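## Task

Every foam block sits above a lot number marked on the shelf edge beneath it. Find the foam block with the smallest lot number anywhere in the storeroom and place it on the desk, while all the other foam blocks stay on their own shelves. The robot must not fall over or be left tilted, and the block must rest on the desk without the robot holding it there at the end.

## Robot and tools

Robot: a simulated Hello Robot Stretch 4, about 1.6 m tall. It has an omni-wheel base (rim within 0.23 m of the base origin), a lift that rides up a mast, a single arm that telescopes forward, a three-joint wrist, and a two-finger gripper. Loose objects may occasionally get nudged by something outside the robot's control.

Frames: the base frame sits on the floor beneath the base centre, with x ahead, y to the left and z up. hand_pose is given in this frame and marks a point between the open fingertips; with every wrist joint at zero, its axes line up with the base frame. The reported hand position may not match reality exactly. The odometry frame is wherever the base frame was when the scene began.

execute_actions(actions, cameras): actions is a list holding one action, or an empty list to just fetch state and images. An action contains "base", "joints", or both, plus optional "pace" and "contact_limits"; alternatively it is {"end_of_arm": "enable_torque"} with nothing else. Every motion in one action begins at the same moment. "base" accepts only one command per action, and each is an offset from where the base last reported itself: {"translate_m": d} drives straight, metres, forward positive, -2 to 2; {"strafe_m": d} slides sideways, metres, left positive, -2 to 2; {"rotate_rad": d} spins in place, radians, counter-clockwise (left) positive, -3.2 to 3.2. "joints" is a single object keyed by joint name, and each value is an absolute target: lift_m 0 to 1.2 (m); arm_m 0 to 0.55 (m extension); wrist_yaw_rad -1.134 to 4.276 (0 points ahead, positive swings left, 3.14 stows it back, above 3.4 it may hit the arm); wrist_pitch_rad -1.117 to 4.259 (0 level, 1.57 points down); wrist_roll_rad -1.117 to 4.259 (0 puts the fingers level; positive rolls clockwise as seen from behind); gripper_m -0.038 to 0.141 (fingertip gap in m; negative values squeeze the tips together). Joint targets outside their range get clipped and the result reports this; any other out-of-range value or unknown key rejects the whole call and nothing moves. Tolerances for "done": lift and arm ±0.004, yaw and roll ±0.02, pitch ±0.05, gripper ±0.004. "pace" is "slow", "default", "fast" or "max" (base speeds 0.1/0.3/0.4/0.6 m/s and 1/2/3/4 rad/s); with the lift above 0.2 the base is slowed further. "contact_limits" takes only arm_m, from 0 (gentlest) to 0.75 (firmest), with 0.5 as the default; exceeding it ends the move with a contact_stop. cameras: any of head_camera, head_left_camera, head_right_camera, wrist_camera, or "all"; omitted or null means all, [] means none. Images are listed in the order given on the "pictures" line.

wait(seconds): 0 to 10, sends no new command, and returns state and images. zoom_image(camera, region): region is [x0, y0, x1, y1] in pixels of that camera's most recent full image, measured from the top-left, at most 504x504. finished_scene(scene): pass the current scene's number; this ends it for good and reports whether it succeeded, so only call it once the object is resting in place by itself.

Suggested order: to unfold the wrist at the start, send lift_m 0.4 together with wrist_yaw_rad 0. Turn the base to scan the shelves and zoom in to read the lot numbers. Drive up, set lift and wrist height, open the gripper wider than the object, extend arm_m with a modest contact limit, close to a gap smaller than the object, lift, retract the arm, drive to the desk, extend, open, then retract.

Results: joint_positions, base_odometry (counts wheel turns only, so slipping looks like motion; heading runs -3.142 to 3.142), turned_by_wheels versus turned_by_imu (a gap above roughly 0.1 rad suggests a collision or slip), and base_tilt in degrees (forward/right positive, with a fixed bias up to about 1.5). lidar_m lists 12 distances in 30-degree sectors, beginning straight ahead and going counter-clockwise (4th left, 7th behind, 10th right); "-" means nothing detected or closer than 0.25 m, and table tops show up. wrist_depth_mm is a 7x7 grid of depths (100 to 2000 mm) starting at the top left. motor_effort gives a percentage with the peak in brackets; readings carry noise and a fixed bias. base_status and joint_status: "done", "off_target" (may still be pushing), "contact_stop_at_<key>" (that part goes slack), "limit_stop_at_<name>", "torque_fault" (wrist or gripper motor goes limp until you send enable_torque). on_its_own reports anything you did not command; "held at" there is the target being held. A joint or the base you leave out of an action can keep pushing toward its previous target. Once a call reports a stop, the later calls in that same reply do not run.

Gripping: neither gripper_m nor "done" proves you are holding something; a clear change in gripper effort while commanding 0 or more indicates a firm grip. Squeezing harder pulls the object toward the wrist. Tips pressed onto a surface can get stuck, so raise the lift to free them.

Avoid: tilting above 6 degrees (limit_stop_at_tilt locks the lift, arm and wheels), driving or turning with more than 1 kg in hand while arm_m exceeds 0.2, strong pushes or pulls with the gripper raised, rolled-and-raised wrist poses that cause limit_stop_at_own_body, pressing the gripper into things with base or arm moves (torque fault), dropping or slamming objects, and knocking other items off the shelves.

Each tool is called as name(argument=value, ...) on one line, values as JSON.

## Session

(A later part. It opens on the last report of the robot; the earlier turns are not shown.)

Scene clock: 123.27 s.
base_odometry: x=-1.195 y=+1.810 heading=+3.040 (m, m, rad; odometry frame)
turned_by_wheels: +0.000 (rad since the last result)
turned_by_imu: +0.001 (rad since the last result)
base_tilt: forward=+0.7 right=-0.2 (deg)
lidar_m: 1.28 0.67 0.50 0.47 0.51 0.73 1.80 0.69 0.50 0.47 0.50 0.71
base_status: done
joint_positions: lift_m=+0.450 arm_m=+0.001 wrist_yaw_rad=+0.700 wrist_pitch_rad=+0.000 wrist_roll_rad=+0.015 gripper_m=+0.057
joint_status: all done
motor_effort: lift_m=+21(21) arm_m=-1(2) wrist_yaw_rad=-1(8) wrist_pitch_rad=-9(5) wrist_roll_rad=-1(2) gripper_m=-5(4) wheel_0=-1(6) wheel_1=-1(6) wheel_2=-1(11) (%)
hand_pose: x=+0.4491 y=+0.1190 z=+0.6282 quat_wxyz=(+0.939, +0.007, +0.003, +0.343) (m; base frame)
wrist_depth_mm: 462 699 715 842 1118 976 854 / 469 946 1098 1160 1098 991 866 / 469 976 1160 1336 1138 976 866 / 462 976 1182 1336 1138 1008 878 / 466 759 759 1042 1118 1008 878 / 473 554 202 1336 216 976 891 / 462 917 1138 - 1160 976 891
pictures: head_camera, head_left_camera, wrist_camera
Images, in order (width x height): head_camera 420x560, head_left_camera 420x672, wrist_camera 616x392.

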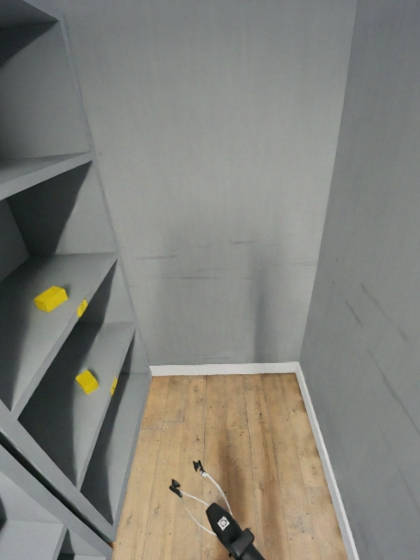

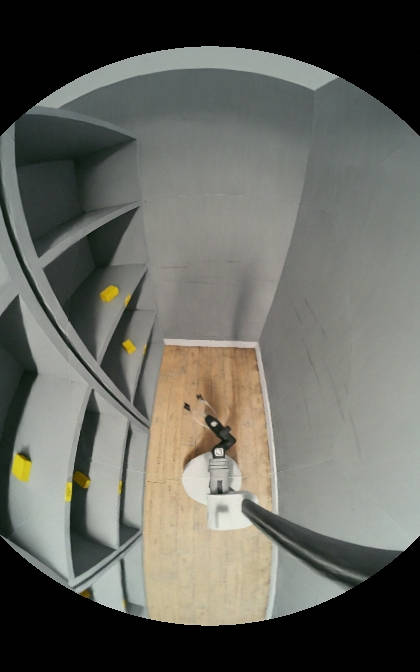

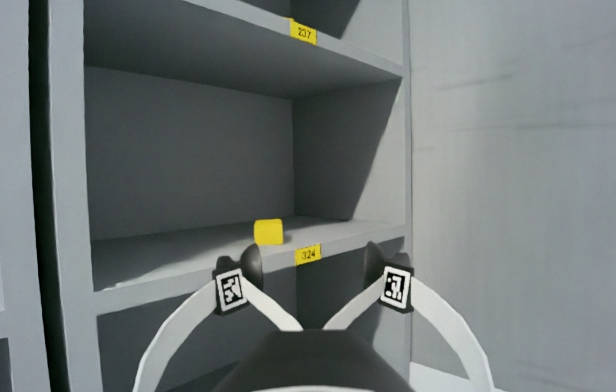

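zoom_image(camera="wrist_camera", region=[250, 0, 370, 70])

zoom_image(camera="wrist_camera", region=[250, 210, 370, 280])

zoom_image(camera="head_left_camera", region=[0, 380, 160, 560])

Region (250, 0, 370, 70) of wrist_camera's 616x392 image, scaled by 4.200; it fills the top 294 rows of this view, and the rest is white.

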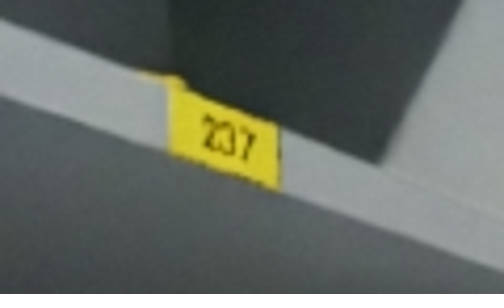

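Region (250, 210, 370, 280) of wrist_camera's 616x392 image, scaled by 4.200; it fills the top 294 rows of this view, and the rest is white.

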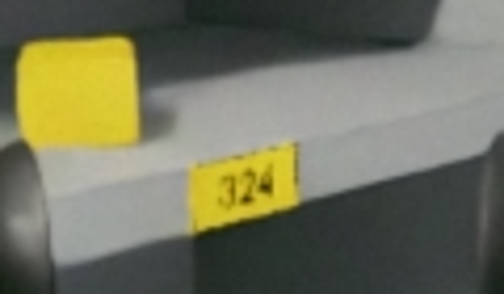

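Region (0, 380, 160, 560) of head_left_camera's 420x672 image, scaled by 2.800, with more detail than that image has.

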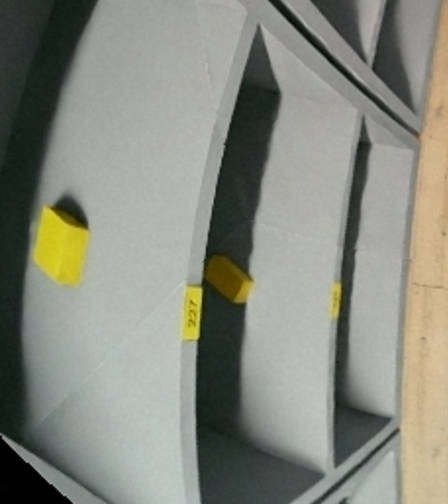

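execute_actions(actions=[{"base": {"strafe_m": -0.15}, "joints": {"wrist_yaw_rad": 0.0, "lift_m": 0.68}, "pace": "fast"}], cameras=[])

execute_actions(actions=[{"base": {"rotate_rad": 1.57}, "joints": {"lift_m": 0.92, "gripper_m": 0.12}, "pace": "default"}])

Scene clock: 137.47 s.
base_odometry: x=-1.180 y=+1.959 heading=+3.040 (m, m, rad; odometry frame)
turned_by_wheels: +0.000 (rad since the last result)
turned_by_imu: -0.002 (rad since the last result)
base_tilt: forward=+0.7 right=-0.2 (deg)
lidar_m: 1.28 0.90 0.64 0.62 0.67 0.92 1.25 0.47 0.35 0.32 0.34 0.50
base_status: done
joint_positions: lift_m=+0.680 arm_m=+0.001 wrist_yaw_rad=+0.000 wrist_pitch_rad=+0.000 wrist_roll_rad=+0.015 gripper_m=+0.057
joint_status: all done
motor_effort: lift_m=+22(22) arm_m=-1(1) wrist_yaw_rad=-1(7) wrist_pitch_rad=-7(9) wrist_roll_rad=-1(2) gripper_m=-3(3) wheel_0=+0(9) wheel_1=+1(12) wheel_2=-1(1) (%)
hand_pose: x=+0.4606 y=-0.0874 z=+0.8581 quat_wxyz=(+1.000, +0.008, +0.000, +0.000) (m; base frame)
wrist_depth_mm: 1042 1098 1078 1060 1060 609 418 / 1060 1098 1098 1078 1078 621 424 / 1078 1118 1118 1078 1078 627 427 / 1078 1138 1118 1098 1098 634 430 / 1098 1138 1118 1118 1078 634 430 / 1118 1160 202 1118 215 585 427 / 1098 1160 1138 - 1118 539 424
pictures: none
No camera images: the call's "cameras" was empty. Leave "cameras" out to get every camera's image.

Scene clock: 139.53 s.
base_odometry: x=-1.180 y=+1.959 heading=-1.674 (m, m, rad; odometry frame)
turned_by_wheels: +1.570 (rad since the last result)
turned_by_imu: +1.575 (rad since the last result)
base_tilt: forward=+0.7 right=-0.2 (deg)
lidar_m: 0.63 0.65 0.93 1.25 0.46 0.33 0.32 0.34 0.49 1.29 0.91 0.65
base_status: done
joint_positions: lift_m=+0.920 arm_m=+0.001 wrist_yaw_rad=+0.000 wrist_pitch_rad=+0.000 wrist_roll_rad=+0.015 gripper_m=+0.120
joint_status: all done
motor_effort: lift_m=+23(25) arm_m=-1(1) wrist_yaw_rad=-2(1) wrist_pitch_rad=-8(7) wrist_roll_rad=-2(1) gripper_m=-4(4) wheel_0=-1(7) wheel_1=+0(7) wheel_2=-1(6) (%)
hand_pose: x=+0.4606 y=-0.0874 z=+1.0980 quat_wxyz=(+1.000, +0.008, +0.000, +0.000) (m; base frame)
wrist_depth_mm: 640 661 691 676 707 535 410 / 809 891 891 878 866 544 415 / 820 904 891 891 878 549 415 / 831 917 904 904 891 559 421 / 741 820 661 820 788 517 424 / 455 452 442 459 433 430 430 / 798 931 917 - 904 512 433
pictures: head_camera, head_left_camera, head_right_camera, wrist_camera
Images, in order (width x height): head_camera 420x560, head_left_camera 420x672, head_right_camera 420x672, wrist_camera 616x392.

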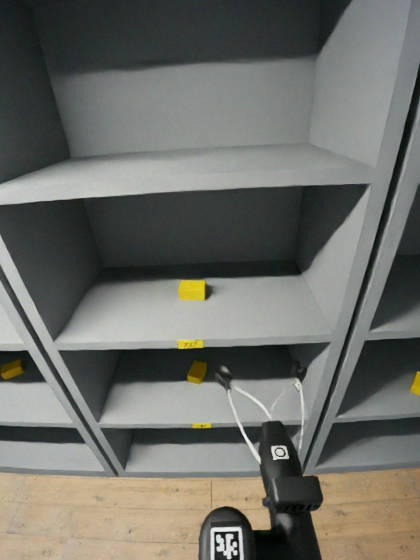

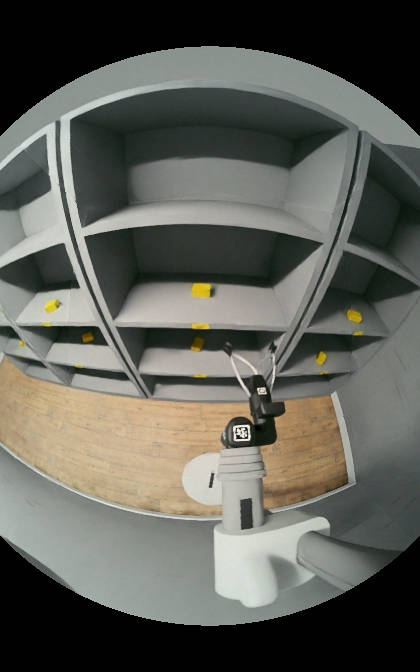

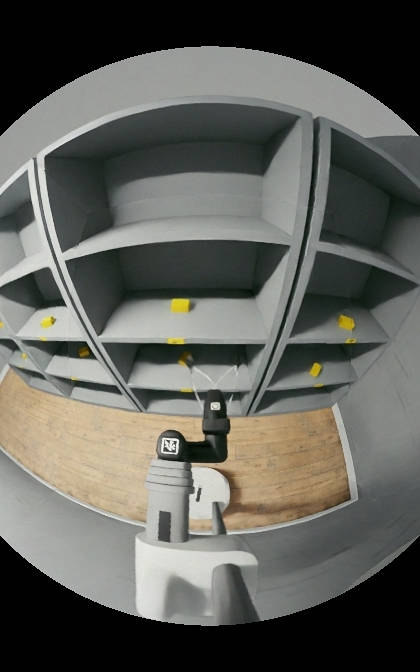

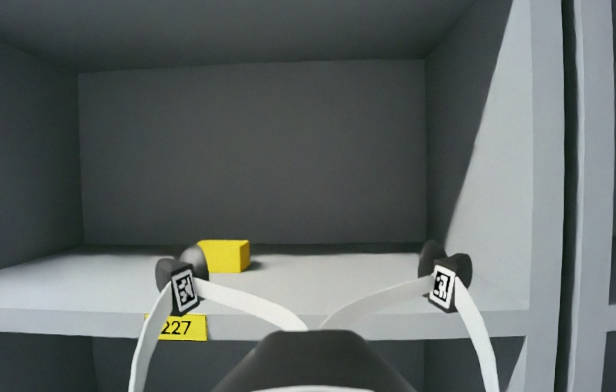

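zoom_image(camera="head_camera", region=[140, 250, 320, 400])

zoom_image(camera="wrist_camera", region=[130, 200, 330, 350])

Region (140, 250, 320, 400) of head_camera's 420x560 image, scaled by 2.800, with more detail than that image has.

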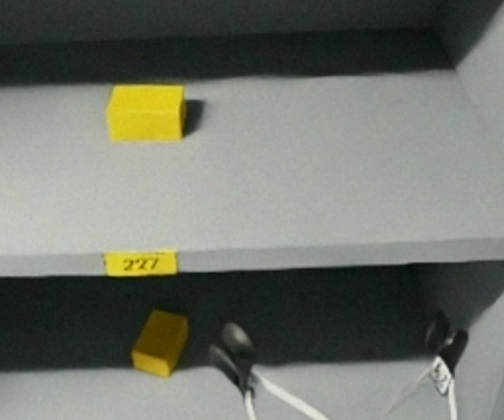

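Region (130, 200, 330, 350) of wrist_camera's 616x392 image, scaled by 2.520; it fills the top 378 rows of this view, and the rest is white.

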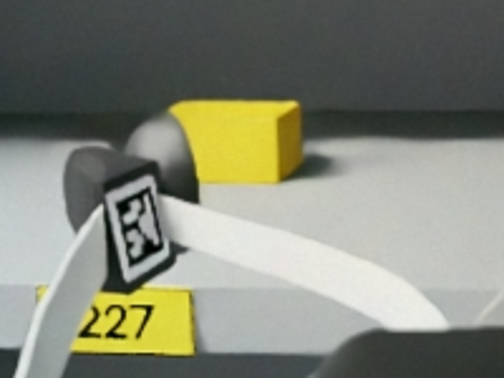

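execute_actions(actions=[{"base": {"strafe_m": 0.175}, "joints": {"wrist_pitch_rad": 0.3, "gripper_m": 0.14, "lift_m": 0.93}, "pace": "default"}], cameras=["wrist_camera", "head_camera"])

Scene clock: 157.40 s.
base_odometry: x=-1.006 y=+1.941 heading=-1.674 (m, m, rad; odometry frame)
turned_by_wheels: +0.000 (rad since the last result)
turned_by_imu: -0.001 (rad since the last result)
base_tilt: forward=+0.8 right=-0.2 (deg)
lidar_m: 0.62 0.66 0.95 1.26 0.46 0.32 0.31 0.35 0.49 1.39 0.90 0.66
base_status: done
joint_positions: lift_m=+0.930 arm_m=+0.001 wrist_yaw_rad=+0.000 wrist_pitch_rad=+0.302 wrist_roll_rad=+0.015 gripper_m=+0.140
joint_status: all done
motor_effort: lift_m=+22(24) arm_m=-2(2) wrist_yaw_rad=-1(1) wrist_pitch_rad=-5(9) wrist_roll_rad=-2(2) gripper_m=+2(1) wheel_0=+1(8) wheel_1=-1(8) wheel_2=-1(1) (%)
hand_pose: x=+0.4476 y=-0.0874 z=+1.0222 quat_wxyz=(+0.989, +0.008, +0.150, -0.001) (m; base frame)
wrist_depth_mm: 569 798 809 809 809 798 640 / 574 831 854 842 842 831 647 / 580 723 732 627 707 699 603 / 496 488 473 455 462 459 452 / 580 778 1008 1008 991 831 647 / 574 715 904 931 904 820 661 / 580 750 831 - 809 768 647
pictures: head_camera, wrist_camera
Images, in order (width x height): head_camera 420x560, wrist_camera 616x392.

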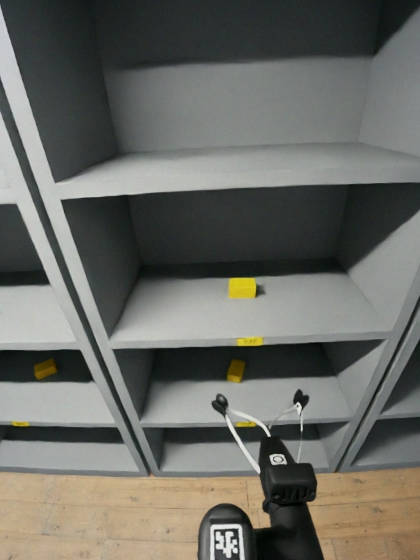

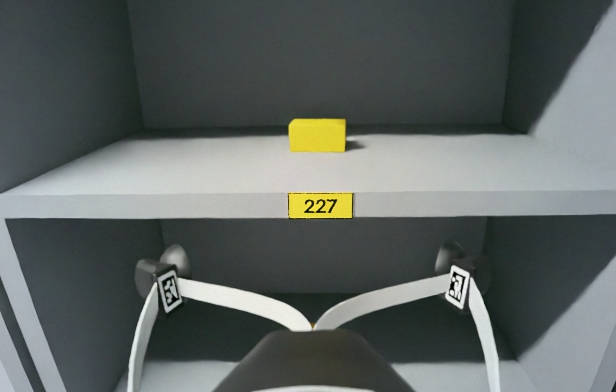

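execute_actions(actions=[{"joints": {"arm_m": 0.32}, "pace": "default", "contact_limits": {"arm_m": 0.25}}], cameras=["wrist_camera", "head_camera"])

Scene clock: 164.87 s.
base_odometry: x=-1.006 y=+1.941 heading=-1.674 (m, m, rad; odometry frame)
turned_by_wheels: +0.000 (rad since the last result)
turned_by_imu: -0.001 (rad since the last result)
base_tilt: forward=+0.7 right=-0.2 (deg)
lidar_m: 0.63 0.66 0.94 1.25 0.46 0.35 0.31 0.34 0.49 1.40 0.90 0.65
base_status: not commanded
joint_positions: lift_m=+0.930 arm_m=+0.319 wrist_yaw_rad=+0.000 wrist_pitch_rad=+0.302 wrist_roll_rad=+0.015 gripper_m=+0.140
joint_status: all done
motor_effort: lift_m=+23(22) arm_m=+6(7) wrist_yaw_rad=-1(1) wrist_pitch_rad=-7(6) wrist_roll_rad=-2(2) gripper_m=+2(1) wheel_0=+1(1) wheel_1=-1(2) wheel_2=-1(1) (%)
contact_limits: arm_m 0.25
hand_pose: x=+0.7654 y=-0.0874 z=+1.0222 quat_wxyz=(+0.989, +0.008, +0.150, -0.001) (m; base frame)
wrist_depth_mm: 512 517 512 508 508 504 496 / 539 539 539 535 530 525 525 / 564 574 564 564 554 549 544 / 449 439 433 315 389 415 410 / 310 310 309 306 303 296 293 / 238 229 220 227 216 214 228 / 196 193 201 - 198 191 192
pictures: head_camera, wrist_camera
Images, in order (width x height): head_camera 420x560, wrist_camera 616x392.

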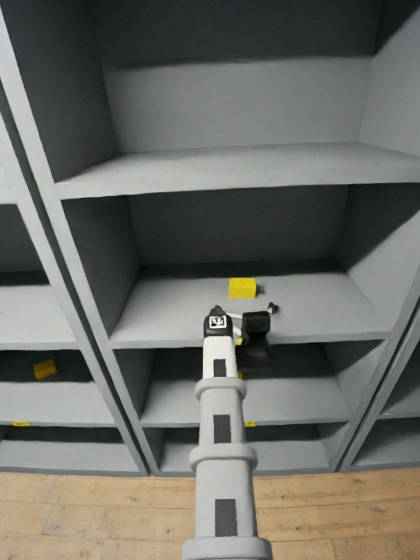

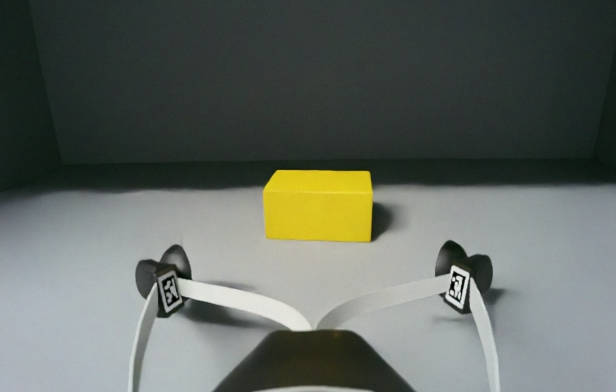

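execute_actions(actions=[{"joints": {"arm_m": 0.462, "lift_m": 0.92}, "pace": "default", "contact_limits": {"arm_m": 0.25}}], cameras=["wrist_camera", "head_camera"])

Scene clock: 178.27 s.
base_odometry: x=-1.006 y=+1.941 heading=-1.674 (m, m, rad; odometry frame)
turned_by_wheels: +0.000 (rad since the last result)
turned_by_imu: -0.001 (rad since the last result)
base_tilt: forward=+0.8 right=-0.2 (deg)
lidar_m: 0.63 0.66 0.91 1.23 0.46 0.33 0.30 0.34 0.46 1.38 0.91 0.66
base_status: not commanded
joint_positions: lift_m=+0.920 arm_m=+0.461 wrist_yaw_rad=-0.001 wrist_pitch_rad=+0.301 wrist_roll_rad=+0.015 gripper_m=+0.140
joint_status: all done
motor_effort: lift_m=+17(12) arm_m=+6(6) wrist_yaw_rad=+2(2) wrist_pitch_rad=-4(5) wrist_roll_rad=-1(2) gripper_m=+2(2) wheel_0=+1(1) wheel_1=-1(1) wheel_2=-1(1) (%)
contact_limits: arm_m 0.25
hand_pose: x=+0.9073 y=-0.0877 z=+1.0130 quat_wxyz=(+0.989, +0.008, +0.150, -0.002) (m; base frame)
wrist_depth_mm: 384 382 382 377 377 373 368 / 402 402 399 397 394 389 387 / 427 424 421 418 415 410 407 / 421 418 407 404 399 392 389 / 293 293 259 196 219 279 278 / 224 214 191 182 189 206 214 / 184 182 190 - 186 178 182
pictures: head_camera, wrist_camera
Images, in order (width x height): head_camera 420x560, wrist_camera 616x392.

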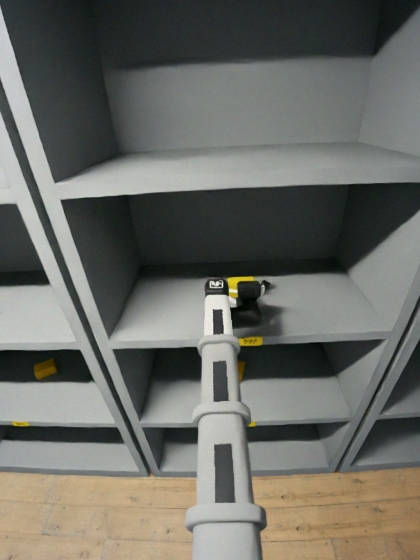

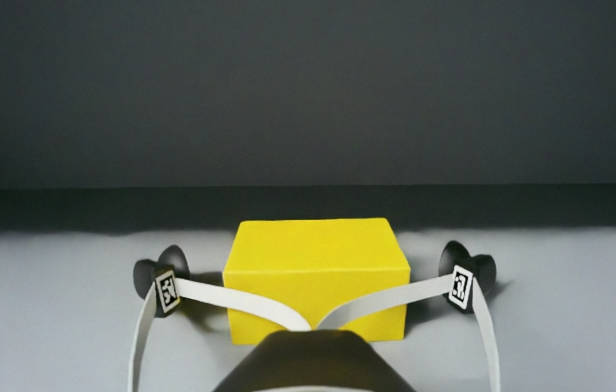

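execute_actions(actions=[{"joints": {"gripper_m": 0.05}, "pace": "default"}], cameras=["wrist_camera", "head_camera"])

Scene clock: 187.23 s.
base_odometry: x=-1.006 y=+1.941 heading=-1.674 (m, m, rad; odometry frame)
turned_by_wheels: +0.000 (rad since the last result)
turned_by_imu: -0.001 (rad since the last result)
base_tilt: forward=+0.7 right=-0.2 (deg)
lidar_m: 0.62 0.65 0.94 1.23 0.47 0.33 0.31 0.34 0.48 1.41 0.90 0.66
base_status: not commanded
joint_positions: lift_m=+0.920 arm_m=+0.461 wrist_yaw_rad=+0.000 wrist_pitch_rad=+0.302 wrist_roll_rad=+0.015 gripper_m=+0.050
joint_status: all done
motor_effort: lift_m=+17(17) arm_m=+5(6) wrist_yaw_rad=+0(2) wrist_pitch_rad=-6(3) wrist_roll_rad=-2(2) gripper_m=-19(19) wheel_0=+1(1) wheel_1=-2(1) wheel_2=-1(1) (%)
hand_pose: x=+0.9074 y=-0.0875 z=+1.0127 quat_wxyz=(+0.989, +0.008, +0.150, -0.001) (m; base frame)
wrist_depth_mm: 382 382 382 377 375 373 368 / 402 402 399 397 394 389 387 / 430 424 421 418 415 410 407 / 418 413 407 399 394 389 384 / 291 291 215 191 196 279 274 / 223 213 183 181 184 199 213 / 183 181 187 - 185 176 -
pictures: head_camera, wrist_camera
Images, in order (width x height): head_camera 420x560, wrist_camera 616x392.

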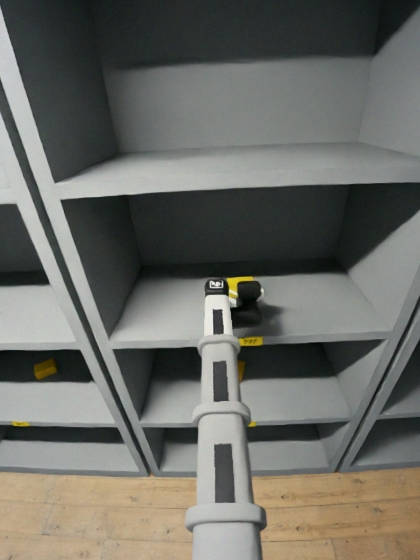

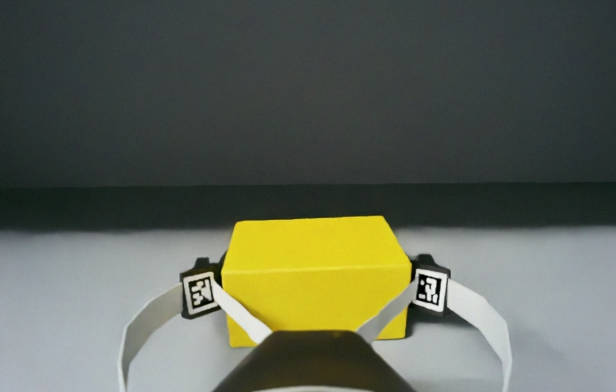

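execute_actions(actions=[{"joints": {"lift_m": 0.955}, "pace": "default"}], cameras=["wrist_camera"])

Scene clock: 189.57 s.
base_odometry: x=-1.006 y=+1.941 heading=-1.674 (m, m, rad; odometry frame)
turned_by_wheels: +0.000 (rad since the last result)
turned_by_imu: -0.001 (rad since the last result)
base_tilt: forward=+0.7 right=-0.1 (deg)
lidar_m: 0.63 0.66 0.91 1.26 0.46 0.33 0.32 0.34 0.49 1.43 0.92 0.64
base_status: not commanded
joint_positions: lift_m=+0.955 arm_m=+0.461 wrist_yaw_rad=+0.000 wrist_pitch_rad=+0.302 wrist_roll_rad=+0.015 gripper_m=+0.050
joint_status: all done
motor_effort: lift_m=+23(21) arm_m=+5(5) wrist_yaw_rad=+0(0) wrist_pitch_rad=-7(7) wrist_roll_rad=-2(2) gripper_m=-20(18) wheel_0=+1(1) wheel_1=-1(1) wheel_2=-1(1) (%)
hand_pose: x=+0.9073 y=-0.0875 z=+1.0471 quat_wxyz=(+0.989, +0.008, +0.151, -0.001) (m; base frame)
wrist_depth_mm: 382 384 379 377 377 370 368 / 402 399 399 394 394 389 387 / 427 424 421 418 415 410 407 / 449 445 439 436 433 433 427 / 362 362 215 191 196 347 342 / 277 265 185 180 185 248 266 / 228 225 226 - 230 220 220
pictures: wrist_camera
Images, in order (width x height): wrist_camera 616x392.

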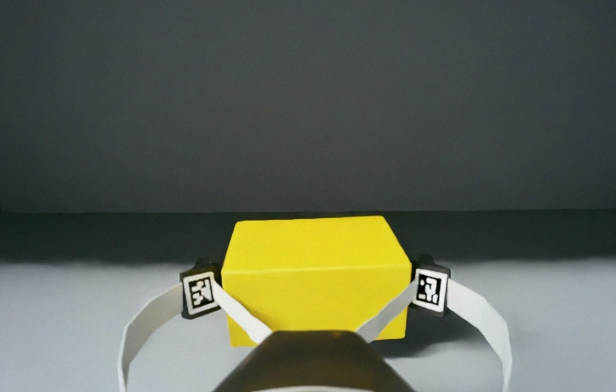

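The block is held and lifted. Retracting the arm now.

execute_actions(actions=[{"joints": {"arm_m": 0.0}, "pace": "default"}], cameras=["wrist_camera", "head_camera"])

Scene clock: 193.60 s.
base_odometry: x=-1.006 y=+1.941 heading=-1.674 (m, m, rad; odometry frame)
turned_by_wheels: +0.000 (rad since the last result)
turned_by_imu: -0.001 (rad since the last result)
base_tilt: forward=+0.7 right=-0.1 (deg)
lidar_m: 0.64 0.66 0.93 1.25 0.45 0.34 0.30 0.34 0.48 1.40 0.91 0.66
base_status: not commanded
joint_positions: lift_m=+0.955 arm_m=+0.002 wrist_yaw_rad=+0.000 wrist_pitch_rad=+0.303 wrist_roll_rad=+0.015 gripper_m=+0.050
joint_status: all done
motor_effort: lift_m=+23(23) arm_m=-6(6) wrist_yaw_rad=+0(0) wrist_pitch_rad=-8(6) wrist_roll_rad=-2(1) gripper_m=-19(21) wheel_0=+1(1) wheel_1=-1(2) wheel_2=-1(1) (%)
hand_pose: x=+0.4482 y=-0.0874 z=+1.0470 quat_wxyz=(+0.989, +0.008, +0.151, -0.001) (m; base frame)
wrist_depth_mm: 574 798 809 809 798 788 640 / 580 831 854 842 842 820 647 / 574 778 866 842 820 809 640 / 525 521 512 504 496 492 484 / 549 768 215 191 197 891 621 / 574 715 185 180 185 768 654 / 580 778 831 - 854 809 647
pictures: head_camera, wrist_camera
Images, in order (width x height): head_camera 420x560, wrist_camera 616x392.

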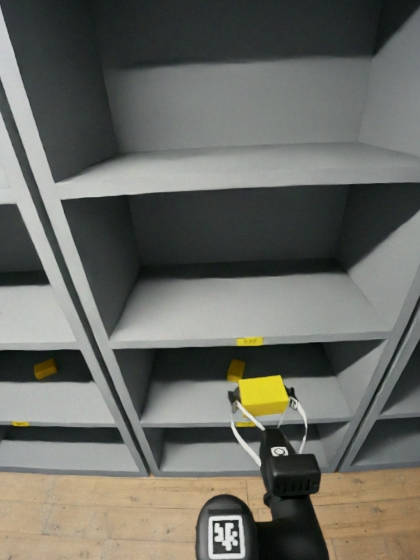

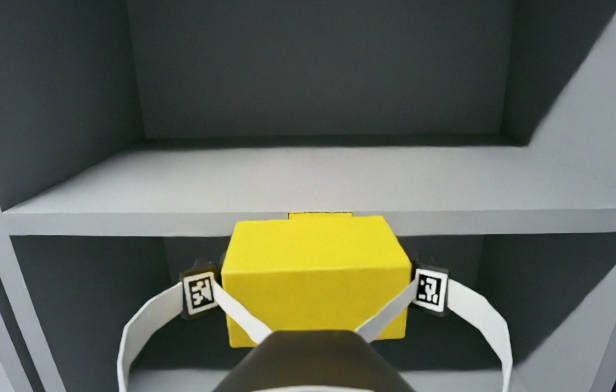

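execute_actions(actions=[{"base": {"translate_m": 0.1}, "joints": {"wrist_yaw_rad": 1.5, "lift_m": 0.68}, "pace": "default"}], cameras=["head_left_camera"])

Scene clock: 210.53 s.
base_odometry: x=-1.016 y=+1.842 heading=-1.674 (m, m, rad; odometry frame)
turned_by_wheels: +0.000 (rad since the last result)
turned_by_imu: -0.001 (rad since the last result)
base_tilt: forward=+0.7 right=-0.2 (deg)
lidar_m: 0.52 0.57 0.79 1.64 0.60 0.44 0.41 0.44 0.63 1.45 0.77 0.56
base_status: done
joint_positions: lift_m=+0.680 arm_m=+0.002 wrist_yaw_rad=+1.500 wrist_pitch_rad=+0.303 wrist_roll_rad=+0.015 gripper_m=+0.050
joint_status: all done
motor_effort: lift_m=+18(24) arm_m=-5(6) wrist_yaw_rad=+0(1) wrist_pitch_rad=-11(8) wrist_roll_rad=-2(2) gripper_m=-20(19) wheel_0=-1(4) wheel_1=+0(5) wheel_2=+0(8) (%)
hand_pose: x=+0.2796 y=+0.2685 z=+0.7725 quat_wxyz=(+0.724, -0.097, +0.115, +0.673) (m; base frame)
wrist_depth_mm: 1098 1618 - - 1138 1042 917 / 1078 1661 - - 1229 1182 1042 / 1098 1618 - - 1255 1255 1042 / 1078 1618 - - 1229 1008 904 / 1060 1618 216 191 196 723 640 / 1060 1308 185 180 184 535 433 / 1025 1182 1182 - 1098 1042 442
pictures: head_left_camera
Images, in order (width x height): head_left_camera 420x672.

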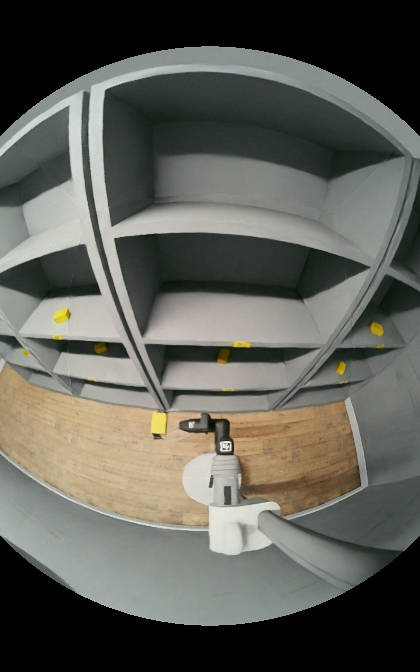

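execute_actions(actions=[{"base": {"strafe_m": 2.0}, "joints": {"lift_m": 0.4}, "pace": "fast"}], cameras=["head_left_camera"])

Scene clock: 218.60 s.
base_odometry: x=+0.973 y=+1.636 heading=-1.674 (m, m, rad; odometry frame)
turned_by_wheels: +0.000 (rad since the last result)
turned_by_imu: +0.007 (rad since the last result)
base_tilt: forward=+0.8 right=-0.2 (deg)
lidar_m: 0.56 0.59 1.30 1.25 0.52 0.40 0.38 0.41 0.57 1.72 0.81 0.59
base_status: done
joint_positions: lift_m=+0.400 arm_m=+0.002 wrist_yaw_rad=+1.500 wrist_pitch_rad=+0.303 wrist_roll_rad=+0.015 gripper_m=+0.050
joint_status: all done
motor_effort: lift_m=+18(19) arm_m=-5(5) wrist_yaw_rad=-1(0) wrist_pitch_rad=-5(7) wrist_roll_rad=-2(2) gripper_m=-18(20) wheel_0=+0(10) wheel_1=-1(11) wheel_2=+0(0) (%)
hand_pose: x=+0.2795 y=+0.2685 z=+0.4924 quat_wxyz=(+0.724, -0.097, +0.115, +0.673) (m; base frame)
wrist_depth_mm: 1025 1118 1118 1118 1138 1138 1138 / 1008 1160 1160 1182 1182 1205 1205 / 1025 1229 1229 1255 1255 1281 1255 / 1008 1281 1308 1308 1308 1336 1366 / 991 1255 216 190 196 1229 1205 / 931 946 185 180 184 878 931 / 820 798 809 - 820 778 788
pictures: head_left_camera
Images, in order (width x height): head_left_camera 420x672.

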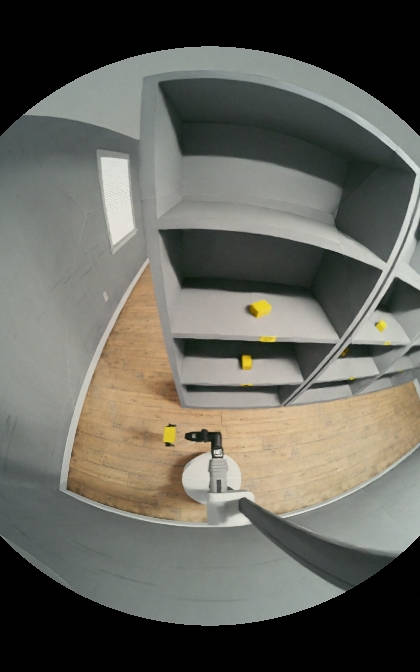

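execute_actions(actions=[{"base": {"strafe_m": 0.71}, "joints": {"lift_m": 0.3}, "pace": "fast"}], cameras=["head_left_camera", "head_camera"])

Scene clock: 224.93 s.
base_odometry: x=+1.680 y=+1.563 heading=-1.674 (m, m, rad; odometry frame)
turned_by_wheels: +0.000 (rad since the last result)
turned_by_imu: +0.001 (rad since the last result)
base_tilt: forward=+0.7 right=-0.2 (deg)
lidar_m: 2.01 0.77 0.57 0.54 0.51 0.37 0.36 0.39 0.56 1.67 0.82 0.74
base_status: done
joint_positions: lift_m=+0.300 arm_m=+0.002 wrist_yaw_rad=+1.500 wrist_pitch_rad=+0.303 wrist_roll_rad=+0.015 gripper_m=+0.050
joint_status: all done
motor_effort: lift_m=+18(15) arm_m=-5(5) wrist_yaw_rad=-1(0) wrist_pitch_rad=-7(8) wrist_roll_rad=-2(2) gripper_m=-23(17) wheel_0=+0(9) wheel_1=-2(12) wheel_2=+0(1) (%)
hand_pose: x=+0.2795 y=+0.2685 z=+0.3924 quat_wxyz=(+0.724, -0.097, +0.115, +0.673) (m; base frame)
wrist_depth_mm: 449 455 455 459 462 462 466 / 473 477 477 484 484 488 488 / 496 504 504 508 512 517 517 / 530 530 530 535 539 544 544 / 564 559 215 190 196 574 580 / 597 585 185 181 184 603 615 / 615 609 615 - 621 634 627
pictures: head_camera, head_left_camera
Images, in order (width x height): head_camera 420x560, head_left_camera 420x672.

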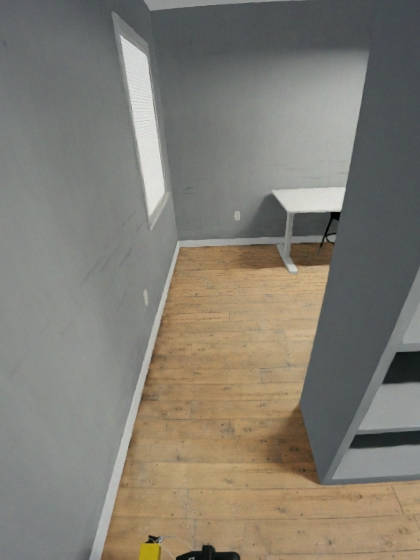

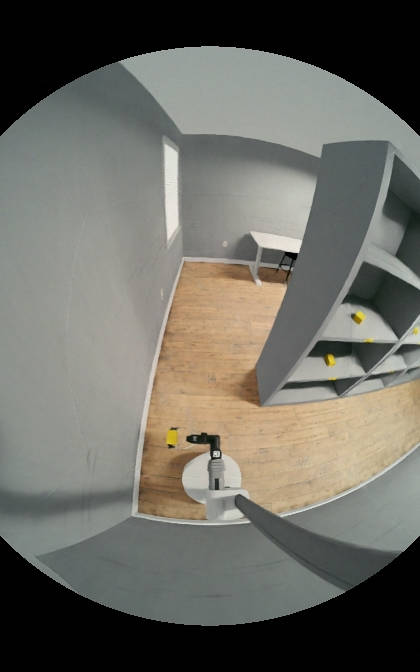

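execute_actions(actions=[{"base": {"translate_m": 1.9}, "joints": {"lift_m": 0.8, "wrist_yaw_rad": 0.0}, "pace": "max"}])

Scene clock: 235.17 s.
base_odometry: x=+1.484 y=-0.327 heading=-1.674 (m, m, rad; odometry frame)
turned_by_wheels: +0.000 (rad since the last result)
turned_by_imu: +0.004 (rad since the last result)
base_tilt: forward=+0.7 right=-0.2 (deg)
lidar_m: 1.44 0.65 0.51 0.48 0.53 0.76 2.26 0.96 1.23 3.59 0.95 1.00
base_status: done
joint_positions: lift_m=+0.800 arm_m=+0.002 wrist_yaw_rad=+0.000 wrist_pitch_rad=+0.303 wrist_roll_rad=+0.015 gripper_m=+0.050
joint_status: all done
motor_effort: lift_m=+21(24) arm_m=-5(5) wrist_yaw_rad=-1(9) wrist_pitch_rad=-7(9) wrist_roll_rad=-1(1) gripper_m=-18(19) wheel_0=-1(8) wheel_1=-1(9) wheel_2=+1(14) (%)
hand_pose: x=+0.4482 y=-0.0874 z=+0.8922 quat_wxyz=(+0.989, +0.008, +0.151, -0.001) (m; base frame)
wrist_depth_mm: 778 1138 1160 1138 1118 1118 1118 / 778 1160 1205 1205 1182 1160 1138 / 798 1138 1281 1255 1255 1229 1205 / 820 1160 1366 1336 1336 1308 1281 / 820 1160 216 191 196 1366 1366 / 798 991 185 181 184 1430 1430 / 798 1118 1336 - 1366 1308 1229
pictures: head_camera, head_left_camera, head_right_camera, wrist_camera
Images, in order (width x height): head_camera 420x560, head_left_camera 420x672, head_right_camera 420x672, wrist_camera 616x392.

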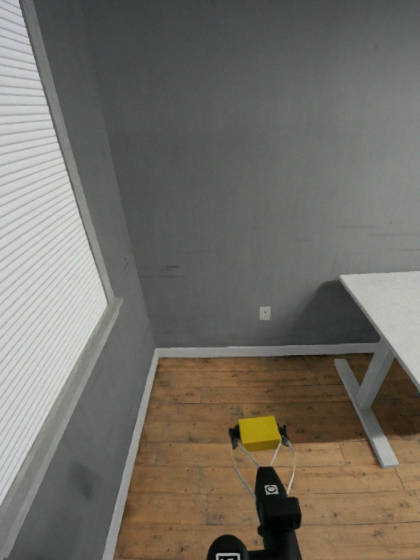

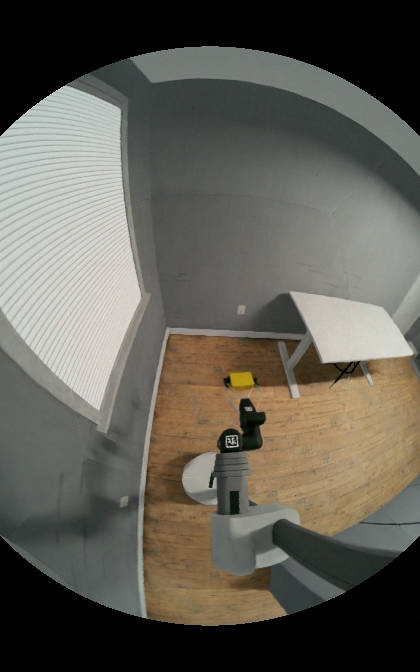

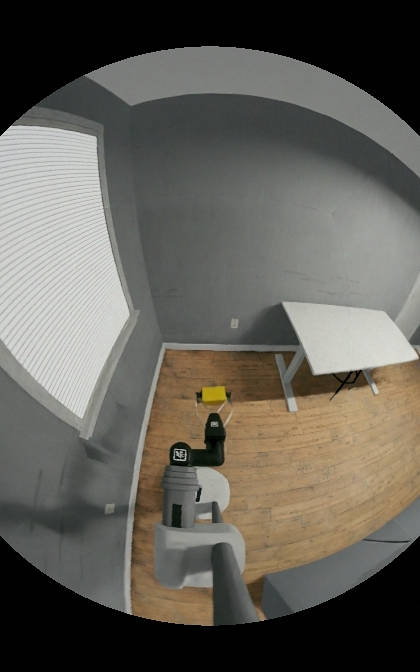

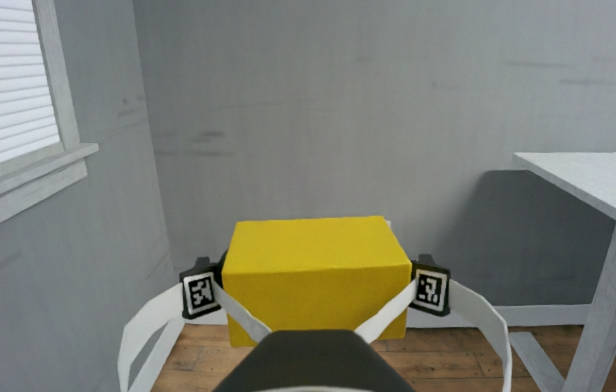

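execute_actions(actions=[{"base": {"strafe_m": -0.85}, "joints": {"arm_m": 0.38}, "pace": "fast"}])

Scene clock: 244.13 s.
base_odometry: x=+0.638 y=-0.239 heading=-1.674 (m, m, rad; odometry frame)
turned_by_wheels: +0.000 (rad since the last result)
turned_by_imu: -0.004 (rad since the last result)
base_tilt: forward=+0.7 right=-0.2 (deg)
lidar_m: 0.60 1.48 1.34 1.32 1.42 0.85 0.82 0.87 1.22 2.90 0.88 0.65
base_status: done
joint_positions: lift_m=+0.800 arm_m=+0.379 wrist_yaw_rad=+0.000 wrist_pitch_rad=+0.302 wrist_roll_rad=+0.015 gripper_m=+0.050
joint_status: all done
motor_effort: lift_m=+21(21) arm_m=+5(5) wrist_yaw_rad=-1(1) wrist_pitch_rad=-7(7) wrist_roll_rad=-1(2) gripper_m=-19(18) wheel_0=+0(10) wheel_1=+2(10) wheel_2=+1(2) (%)
hand_pose: x=+0.8254 y=-0.0874 z=+0.8922 quat_wxyz=(+0.989, +0.008, +0.151, -0.001) (m; base frame)
wrist_depth_mm: 778 788 778 759 759 741 741 / 820 820 809 798 788 778 768 / 866 866 854 842 831 831 820 / 917 917 878 878 820 809 788 / 991 976 216 191 196 580 574 / 1042 1008 185 181 184 413 442 / 1138 377 377 - 384 368 366
pictures: head_camera, head_left_camera, head_right_camera, wrist_camera
Images, in order (width x height): head_camera 420x560, head_left_camera 420x672, head_right_camera 420x672, wrist_camera 616x392.

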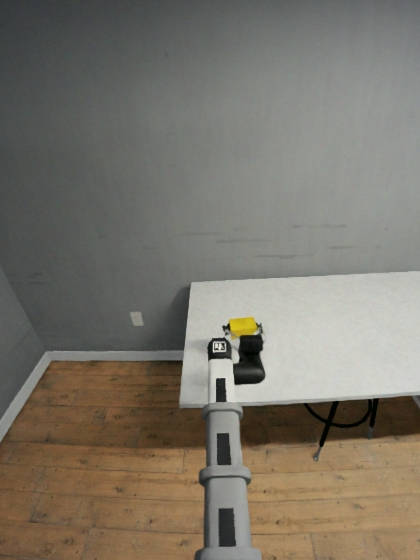

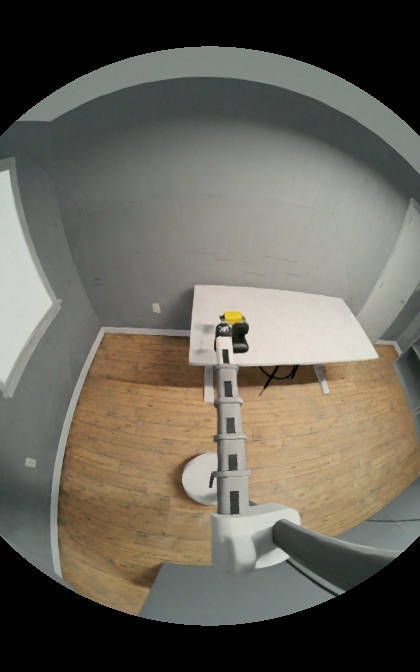

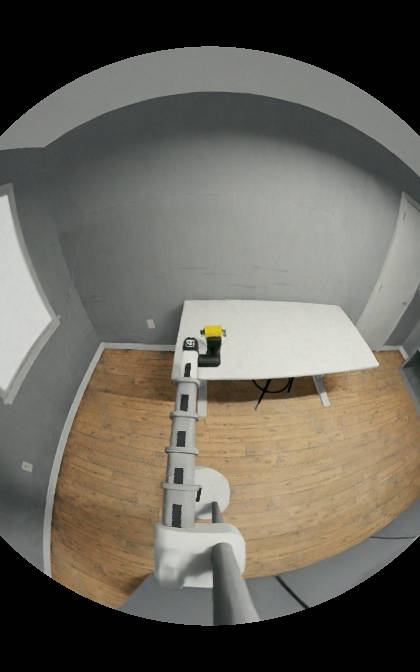

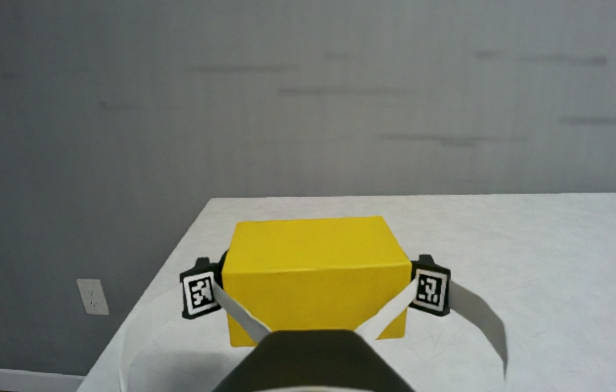

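execute_actions(actions=[{"joints": {"lift_m": 0.66}, "pace": "default"}], cameras=["wrist_camera"])

Scene clock: 251.23 s.
base_odometry: x=+0.638 y=-0.239 heading=-1.674 (m, m, rad; odometry frame)
turned_by_wheels: +0.000 (rad since the last result)
turned_by_imu: -0.001 (rad since the last result)
base_tilt: forward=+0.7 right=-0.1 (deg)
lidar_m: 0.62 1.50 1.36 1.30 1.41 0.85 0.82 0.88 1.23 2.91 0.87 0.63
base_status: not commanded
joint_positions: lift_m=+0.660 arm_m=+0.379 wrist_yaw_rad=+0.000 wrist_pitch_rad=+0.302 wrist_roll_rad=+0.015 gripper_m=+0.050
joint_status: all done
motor_effort: lift_m=+18(21) arm_m=+5(5) wrist_yaw_rad=-2(1) wrist_pitch_rad=-5(5) wrist_roll_rad=-2(2) gripper_m=-20(20) wheel_0=+0(0) wheel_1=+1(2) wheel_2=+1(1) (%)
hand_pose: x=+0.8254 y=-0.0874 z=+0.7525 quat_wxyz=(+0.989, +0.008, +0.151, -0.001) (m; base frame)
wrist_depth_mm: 778 778 778 759 759 741 741 / 831 809 809 788 788 778 778 / 878 866 732 707 691 691 683 / 917 477 436 430 424 415 410 / 332 312 216 191 196 297 294 / 239 229 185 180 184 214 229 / 196 195 195 - 198 189 193
pictures: wrist_camera
Images, in order (width x height): wrist_camera 616x392.

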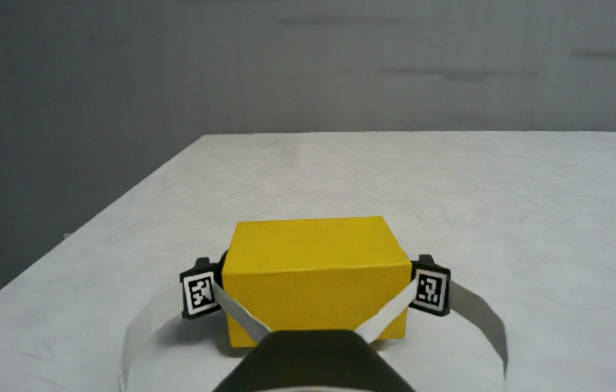

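execute_actions(actions=[{"joints": {"lift_m": 0.65}, "pace": "slow"}], cameras=[])

execute_actions(actions=[{"joints": {"gripper_m": 0.135}, "pace": "default"}], cameras=["wrist_camera", "head_camera"])

Scene clock: 254.83 s.
base_odometry: x=+0.638 y=-0.239 heading=-1.674 (m, m, rad; odometry frame)
turned_by_wheels: +0.000 (rad since the last result)
turned_by_imu: -0.001 (rad since the last result)
base_tilt: forward=+0.8 right=-0.1 (deg)
lidar_m: 0.61 1.49 1.36 1.31 1.41 0.84 0.81 0.87 1.23 2.91 0.89 0.64
base_status: not commanded
joint_positions: lift_m=+0.650 arm_m=+0.379 wrist_yaw_rad=+0.000 wrist_pitch_rad=+0.302 wrist_roll_rad=+0.015 gripper_m=+0.050
joint_status: all done
motor_effort: lift_m=+17(24) arm_m=+5(5) wrist_yaw_rad=-1(1) wrist_pitch_rad=-7(7) wrist_roll_rad=-2(2) gripper_m=-23(18) wheel_0=+0(0) wheel_1=+1(1) wheel_2=+1(1) (%)
hand_pose: x=+0.8254 y=-0.0874 z=+0.7425 quat_wxyz=(+0.989, +0.008, +0.151, -0.001) (m; base frame)
wrist_depth_mm: 788 778 768 759 750 741 741 / 820 820 809 798 788 778 768 / 878 854 683 661 647 640 634 / 917 413 407 402 394 389 384 / 293 291 216 191 196 279 276 / 224 214 185 181 184 200 213 / 183 181 187 - 185 177 -
pictures: none
No camera images: the call's "cameras" was empty. Leave "cameras" out to get every camera's image.

Scene clock: 256.67 s.
base_odometry: x=+0.638 y=-0.239 heading=-1.674 (m, m, rad; odometry frame)
turned_by_wheels: +0.000 (rad since the last result)
turned_by_imu: -0.001 (rad since the last result)
base_tilt: forward=+0.8 right=-0.2 (deg)
lidar_m: 0.61 1.46 1.35 1.33 1.39 0.85 0.81 0.87 1.24 2.90 0.91 0.64
base_status: not commanded
joint_positions: lift_m=+0.650 arm_m=+0.379 wrist_yaw_rad=+0.000 wrist_pitch_rad=+0.301 wrist_roll_rad=+0.015 gripper_m=+0.135
joint_status: all done
motor_effort: lift_m=+17(17) arm_m=+5(5) wrist_yaw_rad=-2(2) wrist_pitch_rad=-2(8) wrist_roll_rad=-2(2) gripper_m=-2(20) wheel_0=+0(0) wheel_1=+1(1) wheel_2=+1(1) (%)
hand_pose: x=+0.8256 y=-0.0873 z=+0.7430 quat_wxyz=(+0.989, +0.007, +0.150, -0.001) (m; base frame)
wrist_depth_mm: 788 788 768 759 750 741 732 / 820 820 809 809 788 778 768 / 878 866 691 676 654 654 647 / 931 418 410 407 399 394 389 / 294 294 224 196 218 281 279 / 225 216 201 194 202 206 216 / 185 183 190 - 187 179 182
pictures: head_camera, wrist_camera
Images, in order (width x height): head_camera 420x560, wrist_camera 616x392.

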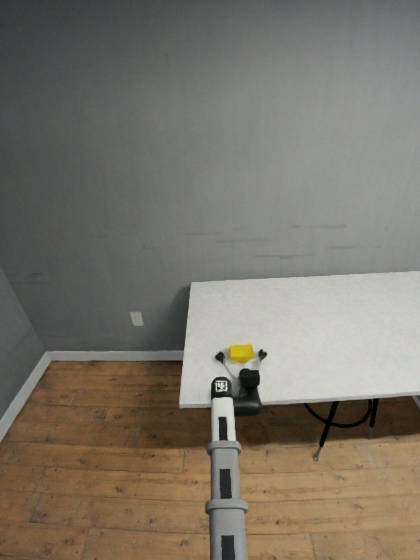

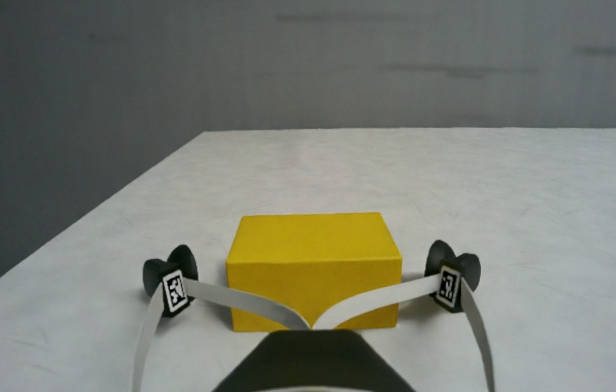

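execute_actions(actions=[{"joints": {"arm_m": 0.22, "lift_m": 0.68}, "pace": "fast"}], cameras=["wrist_camera", "head_camera"])

Scene clock: 259.27 s.
base_odometry: x=+0.638 y=-0.239 heading=-1.674 (m, m, rad; odometry frame)
turned_by_wheels: +0.000 (rad since the last result)
turned_by_imu: -0.001 (rad since the last result)
base_tilt: forward=+0.7 right=-0.1 (deg)
lidar_m: 0.61 1.47 1.33 1.32 1.40 0.84 0.82 0.87 1.20 2.89 0.90 0.66
base_status: not commanded
joint_positions: lift_m=+0.680 arm_m=+0.221 wrist_yaw_rad=+0.000 wrist_pitch_rad=+0.302 wrist_roll_rad=+0.015 gripper_m=+0.135
joint_status: all done
motor_effort: lift_m=+22(22) arm_m=-5(6) wrist_yaw_rad=-1(2) wrist_pitch_rad=-7(8) wrist_roll_rad=-2(1) gripper_m=+1(0) wheel_0=+0(0) wheel_1=+1(2) wheel_2=+1(1) (%)
hand_pose: x=+0.6672 y=-0.0875 z=+0.7721 quat_wxyz=(+0.989, +0.008, +0.151, -0.001) (m; base frame)
wrist_depth_mm: 946 931 931 917 904 891 878 / 976 976 976 946 946 946 931 / 1042 1042 991 809 798 788 778 / 1118 1078 496 357 480 477 469 / 1160 355 351 349 347 338 334 / 271 260 249 271 247 250 260 / 223 220 229 - 226 216 216
pictures: head_camera, wrist_camera
Images, in order (width x height): head_camera 420x560, wrist_camera 616x392.

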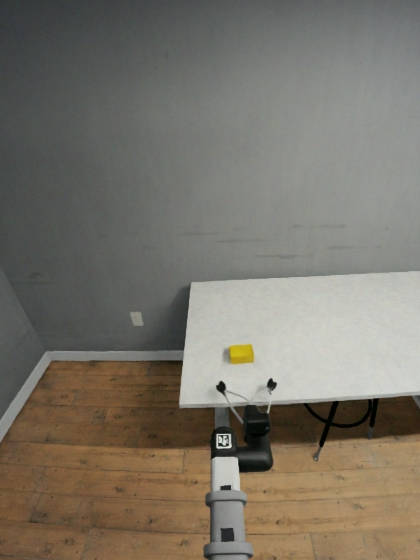

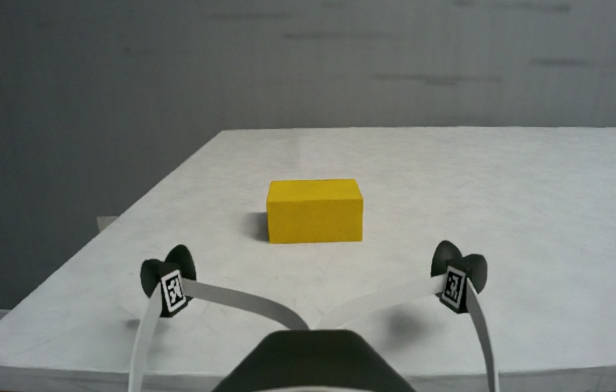

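The 227 block, the lowest of the 12 lot numbers, is resting on the desk and the gripper is clear of it.

finished_scene(scene=1)

The scene is finished: the task was done.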